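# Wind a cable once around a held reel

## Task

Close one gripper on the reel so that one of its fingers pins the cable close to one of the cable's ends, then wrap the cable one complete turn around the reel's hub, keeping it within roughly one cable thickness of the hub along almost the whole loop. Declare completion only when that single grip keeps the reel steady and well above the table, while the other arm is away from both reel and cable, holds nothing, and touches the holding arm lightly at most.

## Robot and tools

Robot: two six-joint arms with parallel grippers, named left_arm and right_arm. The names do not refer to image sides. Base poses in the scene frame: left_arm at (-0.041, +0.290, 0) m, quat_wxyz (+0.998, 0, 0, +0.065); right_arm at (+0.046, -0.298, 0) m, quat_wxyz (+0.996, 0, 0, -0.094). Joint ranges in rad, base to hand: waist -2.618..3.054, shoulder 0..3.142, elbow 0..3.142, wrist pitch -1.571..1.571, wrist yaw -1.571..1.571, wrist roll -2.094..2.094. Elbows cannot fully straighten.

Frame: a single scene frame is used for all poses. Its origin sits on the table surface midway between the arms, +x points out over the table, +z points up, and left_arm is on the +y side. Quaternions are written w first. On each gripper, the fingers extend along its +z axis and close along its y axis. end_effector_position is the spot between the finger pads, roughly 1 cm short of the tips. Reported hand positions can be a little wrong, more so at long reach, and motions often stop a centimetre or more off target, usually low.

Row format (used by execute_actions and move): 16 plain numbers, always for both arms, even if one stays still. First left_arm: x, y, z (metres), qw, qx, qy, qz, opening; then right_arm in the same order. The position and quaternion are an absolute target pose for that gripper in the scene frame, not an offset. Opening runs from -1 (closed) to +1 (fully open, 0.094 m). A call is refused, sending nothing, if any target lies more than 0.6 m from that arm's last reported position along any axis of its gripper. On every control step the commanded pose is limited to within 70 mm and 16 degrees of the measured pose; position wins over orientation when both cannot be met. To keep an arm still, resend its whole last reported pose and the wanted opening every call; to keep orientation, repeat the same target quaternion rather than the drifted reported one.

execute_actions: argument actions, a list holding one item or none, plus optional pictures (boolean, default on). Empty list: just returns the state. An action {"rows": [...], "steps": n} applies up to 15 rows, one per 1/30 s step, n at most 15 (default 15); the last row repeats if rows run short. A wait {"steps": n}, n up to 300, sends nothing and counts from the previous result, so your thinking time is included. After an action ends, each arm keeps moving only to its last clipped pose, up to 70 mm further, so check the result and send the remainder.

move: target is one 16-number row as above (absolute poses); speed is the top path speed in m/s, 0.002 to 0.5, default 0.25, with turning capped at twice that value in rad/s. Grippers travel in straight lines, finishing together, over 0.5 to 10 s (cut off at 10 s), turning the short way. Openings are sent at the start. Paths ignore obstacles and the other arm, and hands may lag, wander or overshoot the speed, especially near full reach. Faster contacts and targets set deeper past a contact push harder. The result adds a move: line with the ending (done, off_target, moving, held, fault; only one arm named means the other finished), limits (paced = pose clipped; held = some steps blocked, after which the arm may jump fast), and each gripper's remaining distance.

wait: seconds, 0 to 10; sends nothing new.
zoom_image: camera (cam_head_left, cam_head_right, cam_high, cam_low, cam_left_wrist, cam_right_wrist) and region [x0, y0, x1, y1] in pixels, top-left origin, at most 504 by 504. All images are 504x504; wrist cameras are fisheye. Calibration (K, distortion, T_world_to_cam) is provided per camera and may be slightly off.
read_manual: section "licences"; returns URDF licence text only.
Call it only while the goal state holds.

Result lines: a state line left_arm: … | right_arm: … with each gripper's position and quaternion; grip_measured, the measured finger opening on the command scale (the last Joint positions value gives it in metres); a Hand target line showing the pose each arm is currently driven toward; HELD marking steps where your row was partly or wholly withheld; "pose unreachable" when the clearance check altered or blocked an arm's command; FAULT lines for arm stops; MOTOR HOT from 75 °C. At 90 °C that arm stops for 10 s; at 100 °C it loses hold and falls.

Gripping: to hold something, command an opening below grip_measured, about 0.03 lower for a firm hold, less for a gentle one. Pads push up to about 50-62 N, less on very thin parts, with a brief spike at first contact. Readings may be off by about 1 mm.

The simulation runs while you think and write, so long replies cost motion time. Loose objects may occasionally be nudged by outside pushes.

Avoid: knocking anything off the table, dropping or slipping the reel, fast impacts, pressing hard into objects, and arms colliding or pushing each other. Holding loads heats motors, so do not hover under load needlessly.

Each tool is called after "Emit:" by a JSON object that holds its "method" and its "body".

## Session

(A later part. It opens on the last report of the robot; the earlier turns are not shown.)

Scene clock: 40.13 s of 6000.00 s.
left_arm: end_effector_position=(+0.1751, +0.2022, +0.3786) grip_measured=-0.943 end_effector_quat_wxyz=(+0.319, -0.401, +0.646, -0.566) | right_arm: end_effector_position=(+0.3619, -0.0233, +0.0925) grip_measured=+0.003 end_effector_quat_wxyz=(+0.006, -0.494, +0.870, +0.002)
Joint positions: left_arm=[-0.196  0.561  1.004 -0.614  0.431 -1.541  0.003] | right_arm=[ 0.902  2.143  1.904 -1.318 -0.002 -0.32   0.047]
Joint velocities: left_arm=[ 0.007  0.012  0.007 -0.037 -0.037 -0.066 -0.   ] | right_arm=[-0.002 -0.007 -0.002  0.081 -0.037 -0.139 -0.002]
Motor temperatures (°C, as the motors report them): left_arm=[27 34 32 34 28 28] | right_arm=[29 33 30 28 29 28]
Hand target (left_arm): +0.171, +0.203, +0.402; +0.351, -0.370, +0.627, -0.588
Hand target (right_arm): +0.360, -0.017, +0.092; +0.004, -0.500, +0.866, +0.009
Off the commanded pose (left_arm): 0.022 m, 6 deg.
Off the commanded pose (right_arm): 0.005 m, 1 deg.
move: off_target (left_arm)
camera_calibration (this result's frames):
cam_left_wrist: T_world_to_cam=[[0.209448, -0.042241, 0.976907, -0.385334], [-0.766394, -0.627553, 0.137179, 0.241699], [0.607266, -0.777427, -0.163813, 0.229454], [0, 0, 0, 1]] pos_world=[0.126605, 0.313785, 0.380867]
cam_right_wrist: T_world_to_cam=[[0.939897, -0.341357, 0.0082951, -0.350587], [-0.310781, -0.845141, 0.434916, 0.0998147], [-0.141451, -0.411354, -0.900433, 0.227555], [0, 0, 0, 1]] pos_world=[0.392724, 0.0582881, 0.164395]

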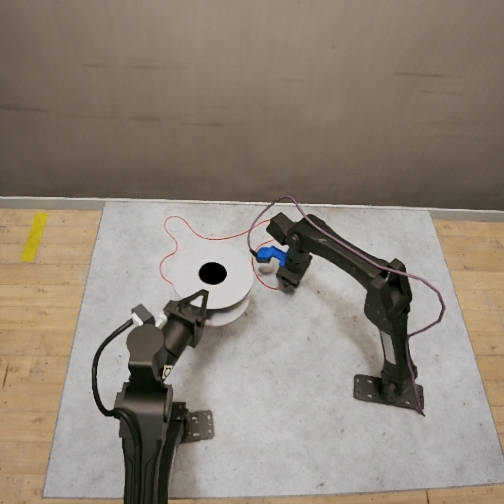

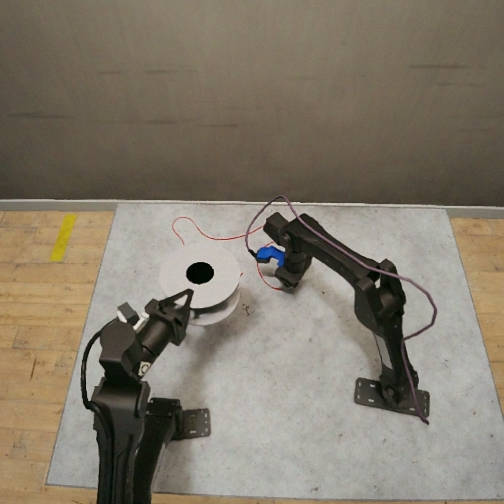

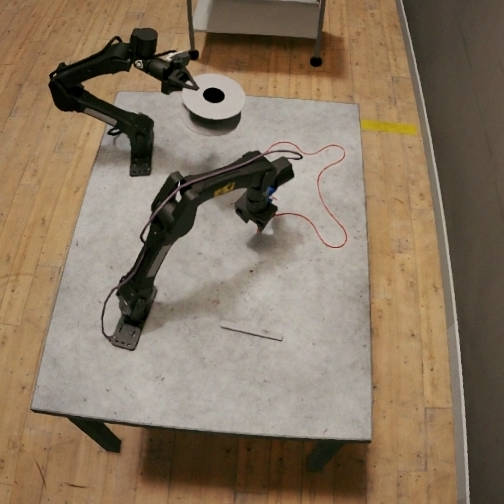

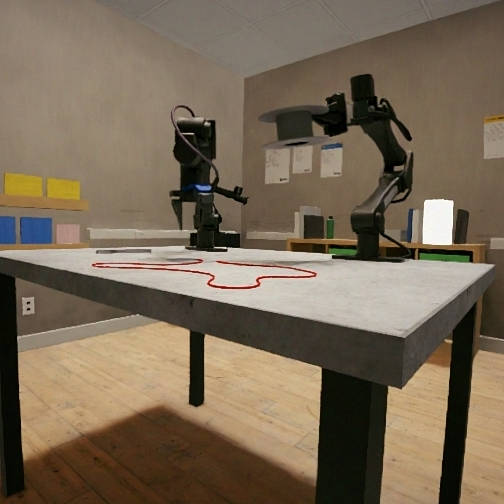

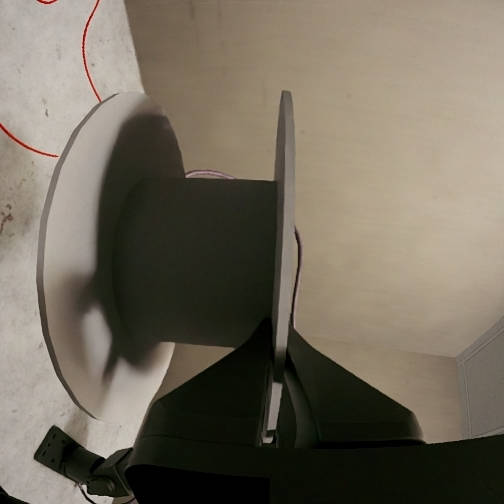

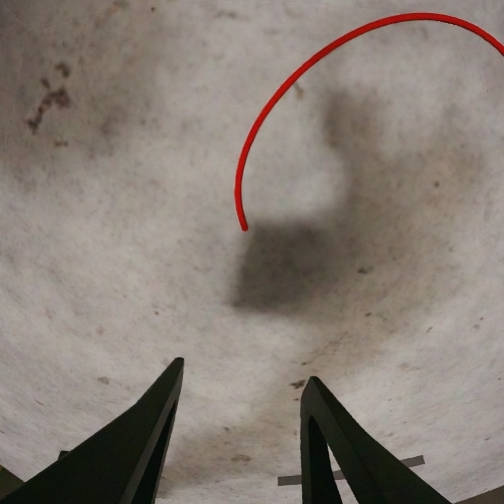

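Emit:
{"method": "move", "body": {"target": [0.17,0.22,0.42,0.352,-0.375,0.624,-0.588,-1,0.377,0.026,0.04,0,-0.55,0.835,0,-0.2], "speed": 0.1}}

Emit:
{"method": "move", "body": {"target": [0.17,0.22,0.42,0.352,-0.375,0.624,-0.588,-1,0.377,0.026,0.006,0,-0.55,0.835,0,-0.2], "speed": 0.05}}

Emit:
{"method": "move", "body": {"target": [0.17,0.22,0.42,0.352,-0.375,0.624,-0.588,-1,0.377,0.026,0.006,0,-0.55,0.835,0,-1]}}

Emit:
{"method": "move", "body": {"target": [0.2,0.18,0.36,0.352,-0.375,0.624,-0.588,-1,0.5,-0.2,0.07,0.1,-0.2,0.97,0,-1], "speed": 0.15}}

Emit:
{"method": "move", "body": {"target": [0.29,-0.01,0.14,0.352,-0.375,0.624,-0.588,-1,0.5,-0.2,0.07,0.1,-0.2,0.97,0,-1], "speed": 0.12}}

Scene clock: 56.43 s of 6000.00 s.
left_arm: end_effector_position=(+0.1678, +0.2213, +0.3899) grip_measured=-0.943 end_effector_quat_wxyz=(+0.318, -0.411, +0.631, -0.576) | right_arm: end_effector_position=(+0.3750, +0.0196, +0.0402) grip_measured=-0.197 end_effector_quat_wxyz=(-0.008, -0.544, +0.839, -0.000)
Joint positions: left_arm=[ 0.117  0.561  1.047 -0.666  0.727 -1.522  0.003] | right_arm=[ 0.954  2.371  2.076 -1.292 -0.002 -0.384  0.038]
Joint velocities: left_arm=[-0.017 -0.022 -0.002  0.007  0.022  0.007 -0.   ] | right_arm=[ 0.002  0.012 -0.002 -0.007 -0.007 -0.066 -0.001]
Motor temperatures (°C, as the motors report them): left_arm=[27 32 32 38 28 28] | right_arm=[29 34 31 28 29 28]
Hand target (left_arm): +0.168, +0.221, +0.419; +0.353, -0.375, +0.624, -0.587
Hand target (right_arm): +0.377, +0.027, +0.041; +0.000, -0.550, +0.835, +0.001
Off the commanded pose (left_arm): 0.030 m, 6 deg.
Off the commanded pose (right_arm): 0.007 m, 1 deg.
After step 180, 9.00 s passed at rest.
move: off_target (left_arm)
camera_calibration (this result's frames):
cam_left_wrist: T_world_to_cam=[[0.205673, -0.0028682, 0.978617, -0.402779], [-0.755719, -0.635808, 0.156963, 0.238876], [0.621762, -0.771842, -0.132936, 0.234905], [0, 0, 0, 1]] pos_world=[0.117309, 0.332033, 0.387899]
cam_right_wrist: T_world_to_cam=[[0.973185, -0.229918, -0.0070235, -0.361855], [-0.201313, -0.866083, 0.457573, 0.121276], [-0.111287, -0.443889, -0.889145, 0.188876], [0, 0, 0, 1]] pos_world=[0.397585, 0.105678, 0.109904]

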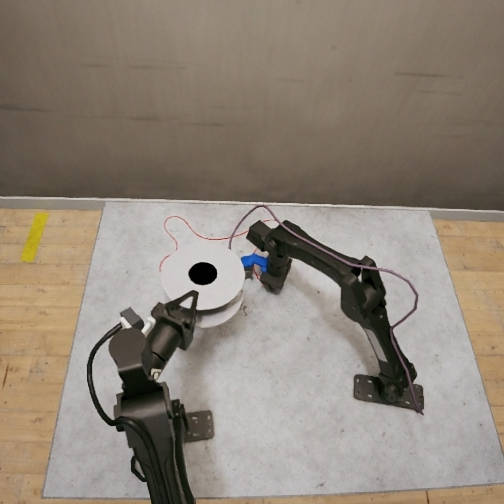

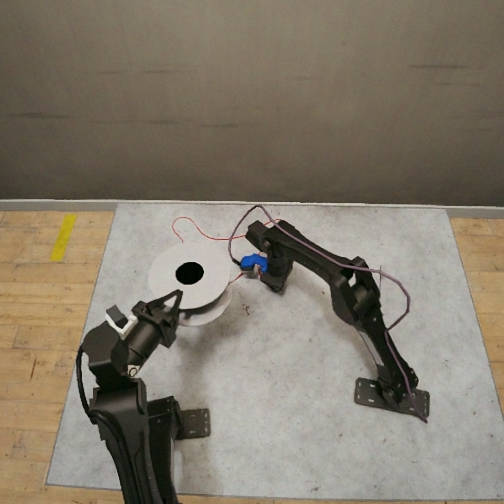

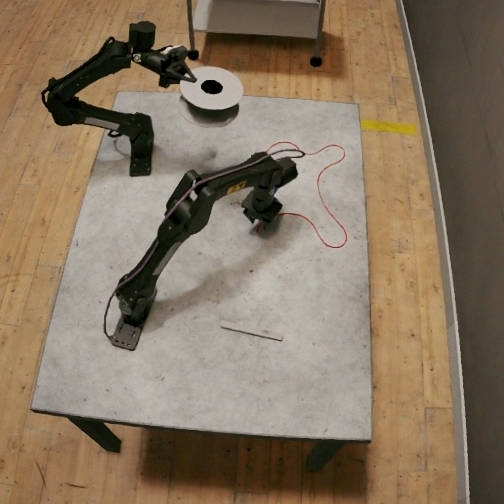

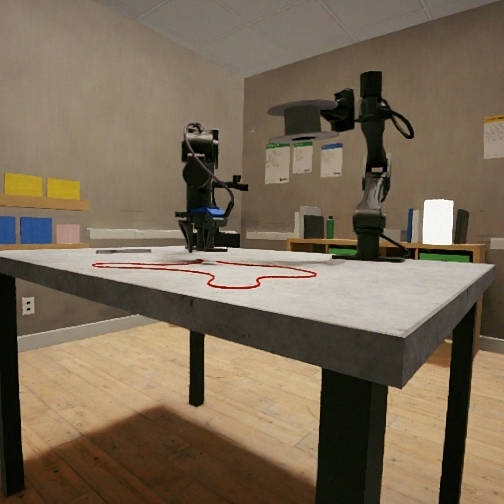

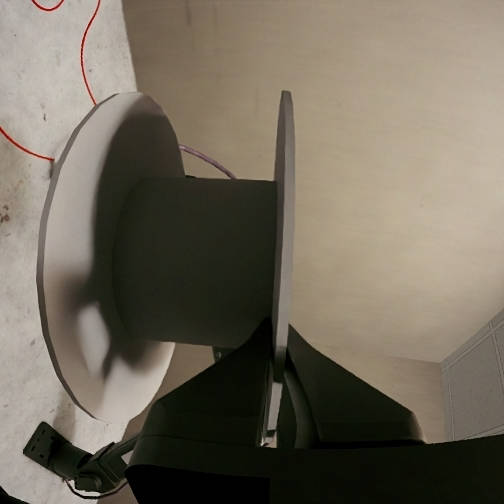

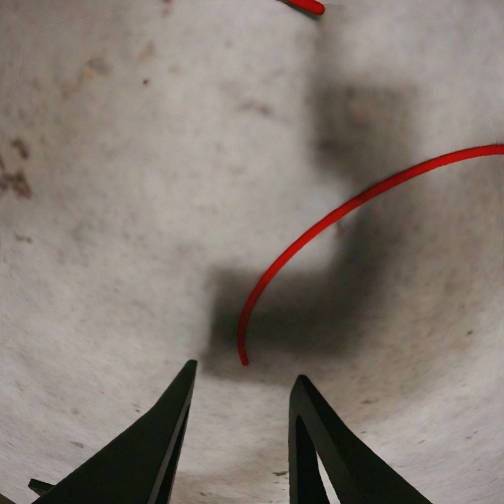

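Scene clock: 57.80 s of 6000.00 s.
left_arm: end_effector_position=(+0.1677, +0.2214, +0.3887) grip_measured=-0.943 end_effector_quat_wxyz=(+0.316, -0.413, +0.631, -0.575) | right_arm: end_effector_position=(+0.3817, +0.0260, +0.0207) grip_measured=-0.197 end_effector_quat_wxyz=(+0.011, -0.544, +0.839, +0.003)
Joint positions: left_arm=[ 0.117  0.561  1.047 -0.672  0.726 -1.523  0.003] | right_arm=[ 0.954  2.378  2.01  -1.18  -0.002 -0.385  0.038]
Joint velocities: left_arm=[-0.002  0.007 -0.002  0.051  0.037  0.022  0.   ] | right_arm=[-0.017  0.022 -0.002 -0.037 -0.022  0.066  0.   ]
Motor temperatures (°C, as the motors report them): left_arm=[27 32 32 38 28 28] | right_arm=[29 34 31 28 29 28]
Hand target (left_arm): +0.167, +0.220, +0.418; +0.352, -0.375, +0.625, -0.587
Hand target (right_arm): +0.377, +0.026, +0.006; +0.000, -0.550, +0.835, -0.000
Off the commanded pose (left_arm): 0.031 m, 6 deg.
Off the commanded pose (right_arm): 0.015 m, 2 deg.
move: off_target (left_arm, right_arm)
camera_calibration (this result's frames):
cam_left_wrist: T_world_to_cam=[[0.211498, -0.000790756, 0.977378, -0.402565], [-0.753985, -0.636438, 0.162643, 0.236695], [0.621912, -0.771327, -0.135202, 0.235662], [0, 0, 0, 1]] pos_world=[0.117046, 0.332096, 0.386824]
cam_right_wrist: T_world_to_cam=[[0.973342, -0.228904, 0.0144282, -0.367606], [-0.212867, -0.878142, 0.428433, 0.142391], [-0.0854002, -0.420083, -0.903458, 0.164926], [0, 0, 0, 1]] pos_world=[0.402201, 0.110175, 0.0933024]

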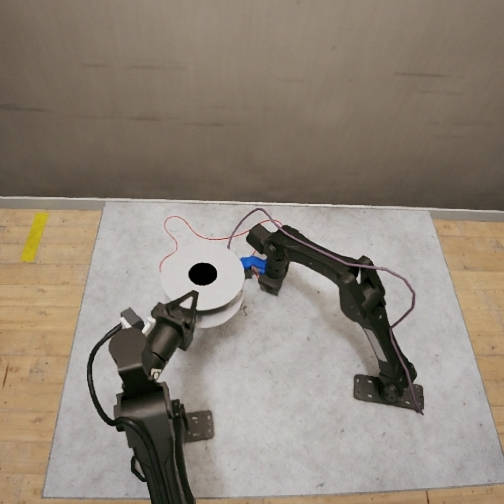

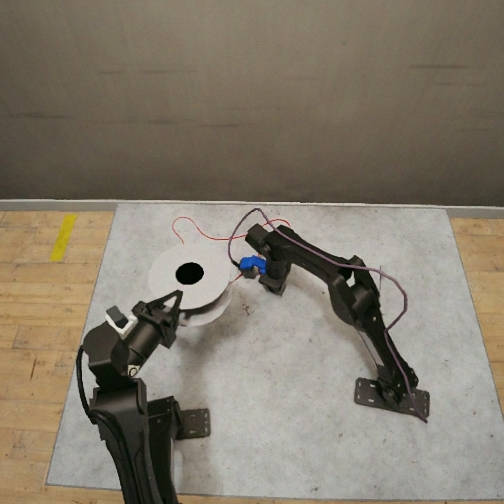

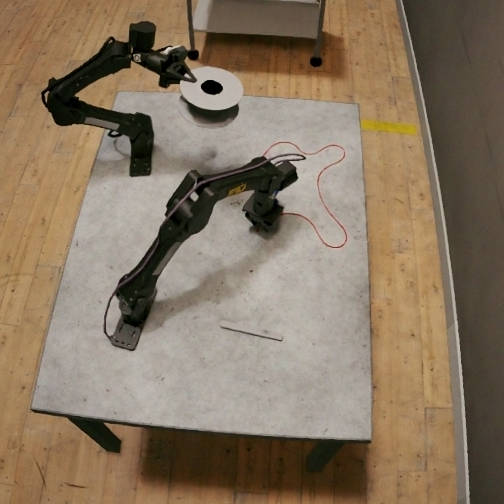

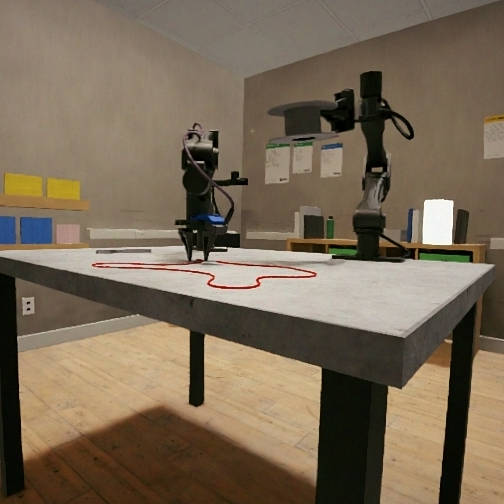

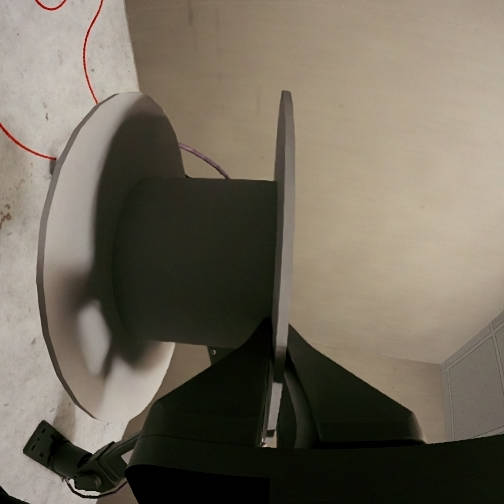

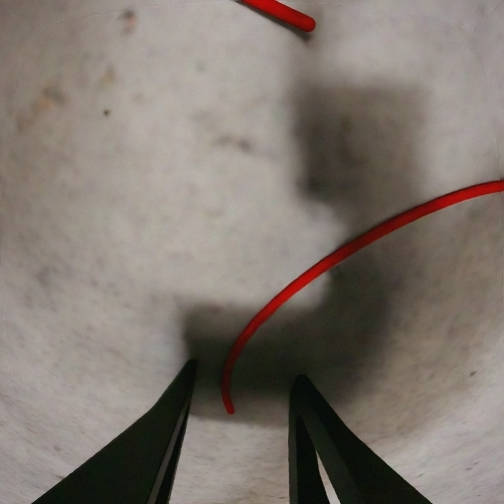

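Scene clock: 58.57 s of 6000.00 s.
left_arm: end_effector_position=(+0.1677, +0.2215, +0.3885) grip_measured=-0.943 end_effector_quat_wxyz=(+0.316, -0.414, +0.631, -0.575) | right_arm: end_effector_position=(+0.3825, +0.0267, +0.0208) grip_measured=-0.975 end_effector_quat_wxyz=(+0.013, -0.544, +0.839, +0.004)
Joint positions: left_arm=[ 0.117  0.561  1.047 -0.673  0.726 -1.523  0.003] | right_arm=[ 0.954  2.378  2.01  -1.176 -0.002 -0.385  0.001]
Joint velocities: left_arm=[ 0.002  0.002 -0.002  0.081  0.007  0.037 -0.001] | right_arm=[-0.002 -0.002 -0.002  0.066 -0.007 -0.081 -0.001]
Motor temperatures (°C, as the motors report them): left_arm=[27 32 32 38 28 28] | right_arm=[29 34 31 28 29 28]
Hand target (left_arm): +0.167, +0.220, +0.418; +0.352, -0.375, +0.625, -0.587
Hand target (right_arm): +0.377, +0.026, +0.006; -0.000, -0.550, +0.835, +0.000
Off the commanded pose (left_arm): 0.032 m, 6 deg.
Off the commanded pose (right_arm): 0.016 m, 2 deg.
move: off_target (left_arm, right_arm)
camera_calibration (this result's frames):
cam_left_wrist: T_world_to_cam=[[0.212773, -0.000168053, 0.977102, -0.402575], [-0.7535, -0.636672, 0.163972, 0.23621], [0.622065, -0.771135, -0.135593, 0.235759], [0, 0, 0, 1]] pos_world=[0.116984, 0.332123, 0.386592]
cam_right_wrist: T_world_to_cam=[[0.973295, -0.22895, 0.0167078, -0.368201], [-0.214158, -0.879383, 0.425232, 0.143768], [-0.0826642, -0.417454, -0.90493, 0.16423], [0, 0, 0, 1]] pos_world=[0.402733, 0.110686, 0.0936336]

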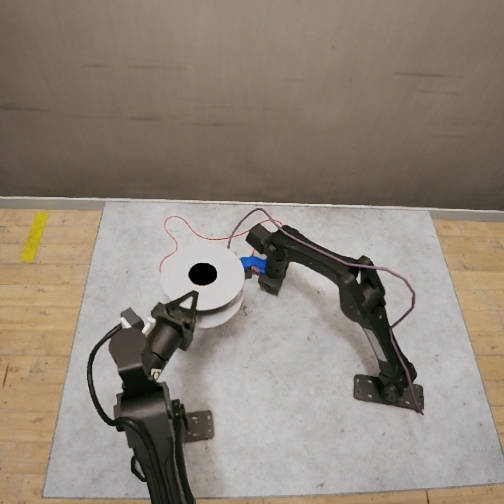

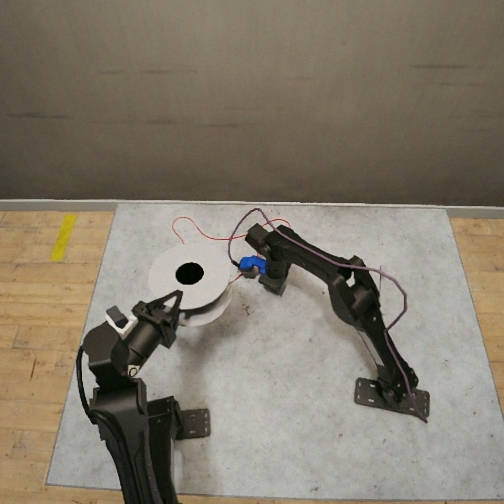

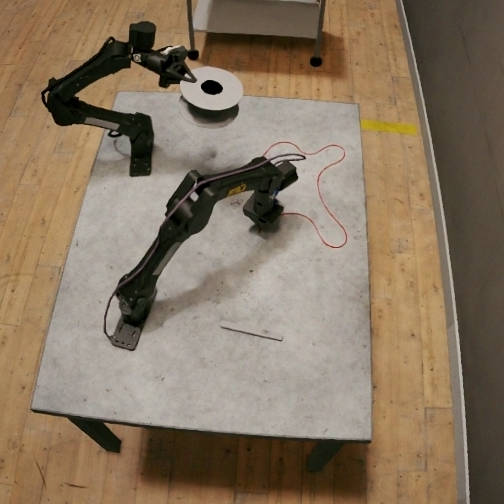

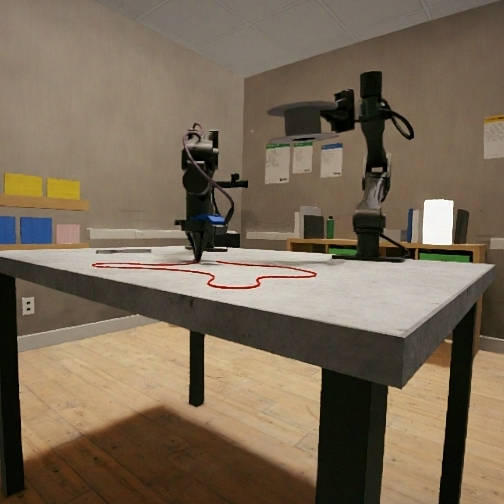

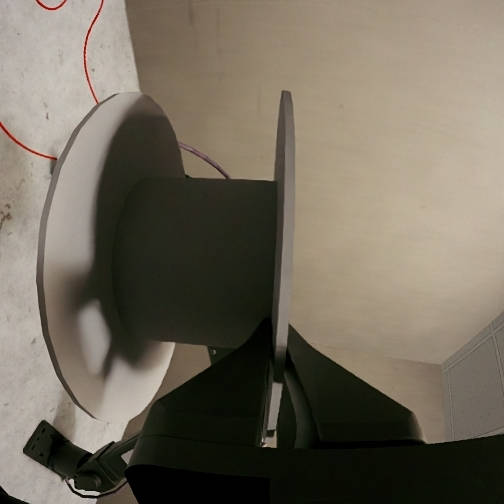

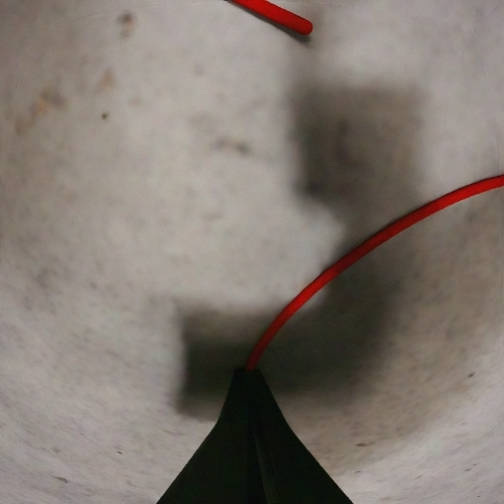

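Scene clock: 61.67 s of 6000.00 s.
left_arm: end_effector_position=(+0.2002, +0.1806, +0.3333) grip_measured=-0.943 end_effector_quat_wxyz=(+0.324, -0.404, +0.649, -0.558) | right_arm: end_effector_position=(+0.4881, -0.2035, +0.0552) grip_measured=-0.975 end_effector_quat_wxyz=(+0.074, -0.207, +0.976, -0.006)
Joint positions: left_arm=[-0.444  0.561  0.799 -0.41   0.172 -1.572  0.003] | right_arm=[ 0.403  2.156  1.765 -1.032  0.014 -0.204  0.001]
Joint velocities: left_arm=[-0.002  0.012  0.002  0.022 -0.066  0.037 -0.   ] | right_arm=[-0.002  0.007 -0.007  0.037 -0.007 -0.037 -0.   ]
Motor temperatures (°C, as the motors report them): left_arm=[27 32 32 38 28 28] | right_arm=[29 35 31 28 29 28]
Hand target (left_arm): +0.197, +0.180, +0.359; +0.351, -0.375, +0.626, -0.586
Hand target (right_arm): +0.500, -0.203, +0.071; +0.101, -0.201, +0.974, -0.009
Off the commanded pose (left_arm): 0.027 m, 6 deg.
Off the commanded pose (right_arm): 0.019 m, 3 deg.
move: off_target (left_arm, right_arm)
camera_calibration (this result's frames):
cam_left_wrist: T_world_to_cam=[[0.216018, -0.0551145, 0.974833, -0.345539], [-0.758185, -0.638557, 0.131908, 0.255694], [0.615216, -0.767598, -0.179727, 0.192058], [0, 0, 0, 1]] pos_world=[0.150348, 0.291655, 0.337632]
cam_right_wrist: T_world_to_cam=[[0.564664, -0.8221, 0.0728376, -0.448607], [-0.792942, -0.515917, 0.324151, 0.31137], [-0.228906, -0.240792, -0.943197, 0.217454], [0, 0, 0, 1]] pos_world=[0.549987, -0.155797, 0.136847]

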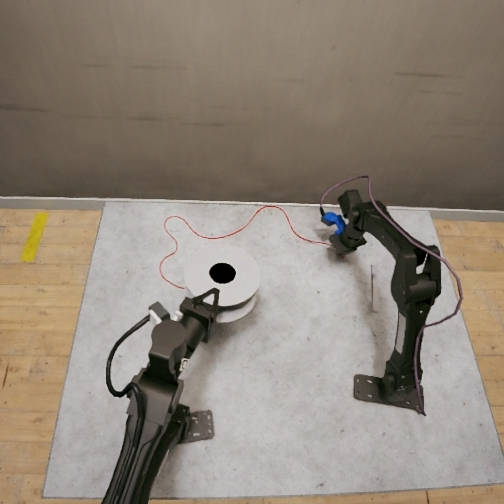

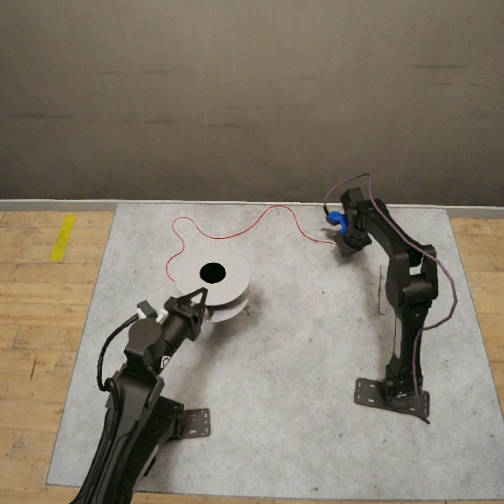

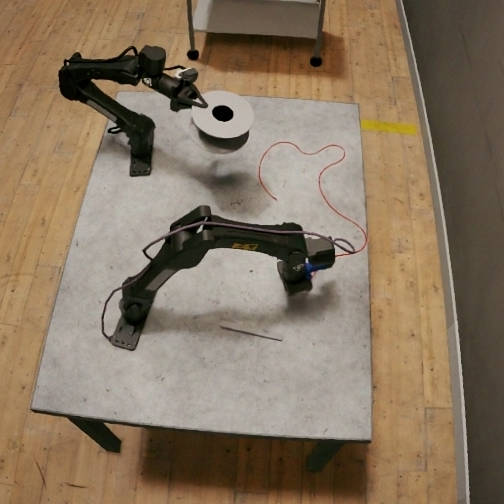

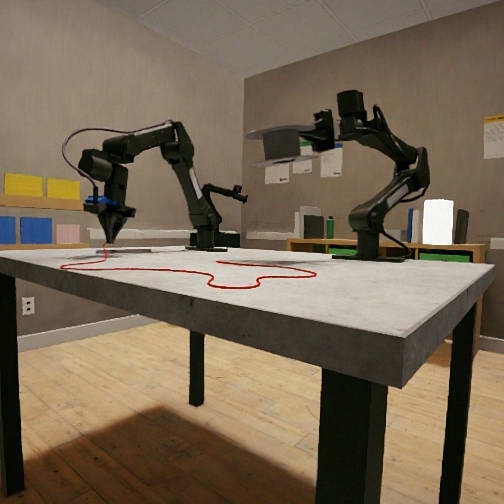

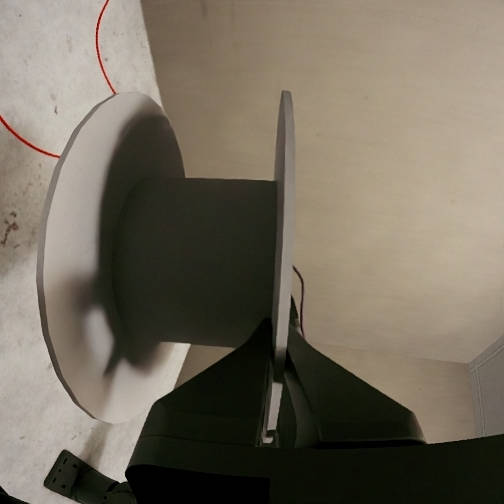

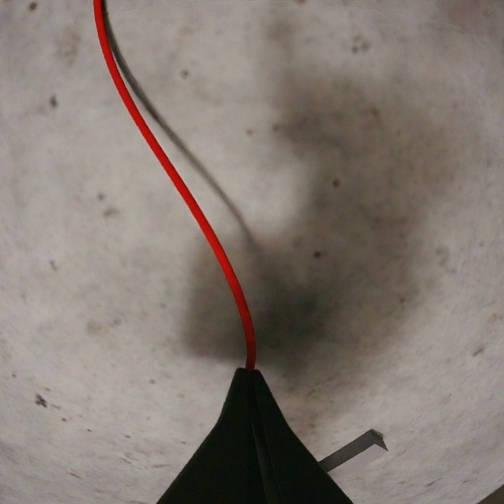

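Scene clock: 64.73 s of 6000.00 s.
left_arm: end_effector_position=(+0.2794, -0.0010, +0.1064) grip_measured=-0.943 end_effector_quat_wxyz=(+0.340, -0.383, +0.661, -0.548) | right_arm: end_effector_position=(+0.4881, -0.2035, +0.0552) grip_measured=-0.975 end_effector_quat_wxyz=(+0.074, -0.206, +0.976, -0.006)
Joint positions: left_arm=[-1.035  1.815  0.467  1.165 -0.409 -1.614  0.003] | right_arm=[ 0.403  2.156  1.765 -1.032  0.014 -0.203  0.001]
Joint velocities: left_arm=[ 0.007 -0.007 -0.022  0.022  0.007  0.051  0.   ] | right_arm=[-0.002 -0.007 -0.002 -0.022  0.007 -0.051 -0.   ]
Motor temperatures (°C, as the motors report them): left_arm=[27 32 32 39 28 28] | right_arm=[29 35 31 28 29 28]
Hand target (left_arm): +0.286, -0.012, +0.137; +0.352, -0.375, +0.625, -0.587
Hand target (right_arm): +0.499, -0.200, +0.071; +0.101, -0.201, +0.974, -0.000
Off the commanded pose (left_arm): 0.036 m, 6 deg.
Off the commanded pose (right_arm): 0.019 m, 3 deg.
move: off_target (left_arm, right_arm)
camera_calibration (this result's frames):
cam_left_wrist: T_world_to_cam=[[0.18656, -0.109204, 0.976356, -0.143497], [-0.768563, -0.635267, 0.0758017, 0.238584], [0.611969, -0.764533, -0.202445, -0.0336085], [0, 0, 0, 1]] pos_world=[0.230705, 0.110199, 0.115215]
cam_right_wrist: T_world_to_cam=[[0.563735, -0.822751, 0.0726874, -0.448277], [-0.793518, -0.515073, 0.32408, 0.311827], [-0.229198, -0.240374, -0.943233, 0.217684], [0, 0, 0, 1]] pos_world=[0.550043, -0.155881, 0.136853]

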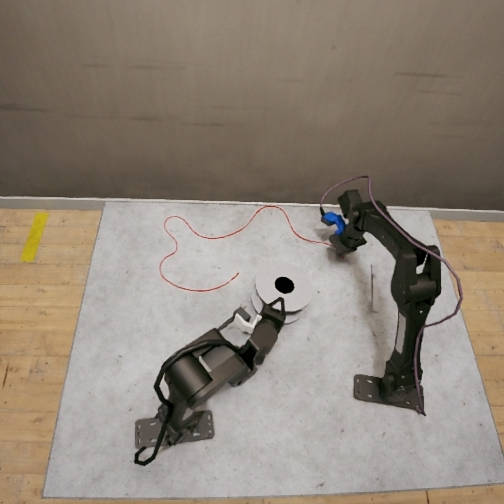

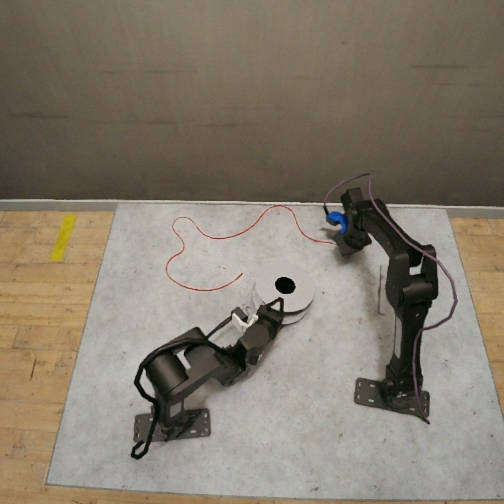

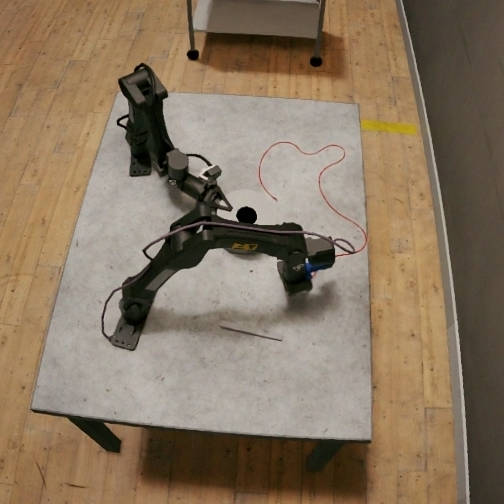

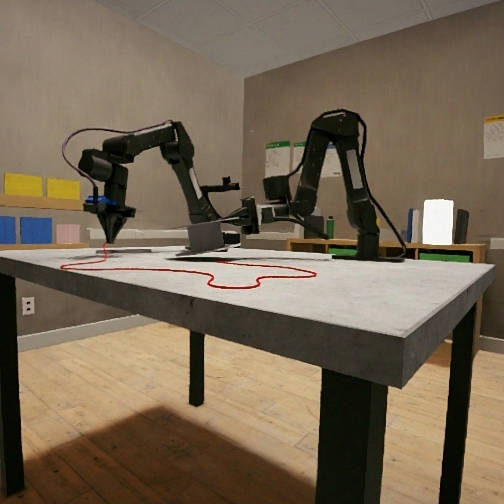

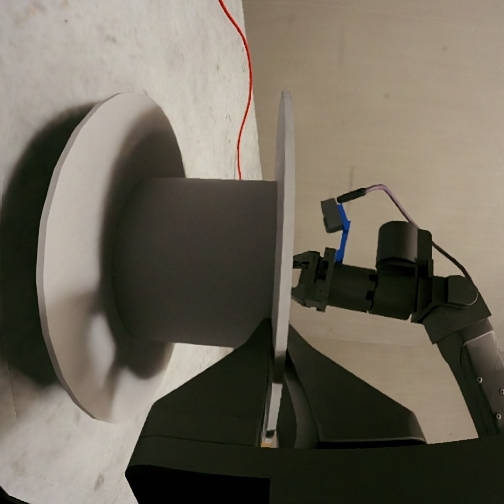

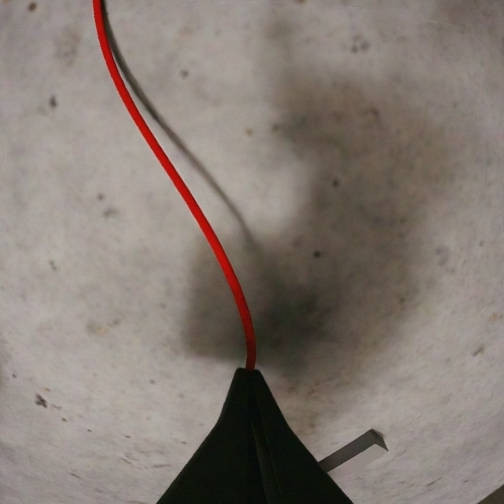

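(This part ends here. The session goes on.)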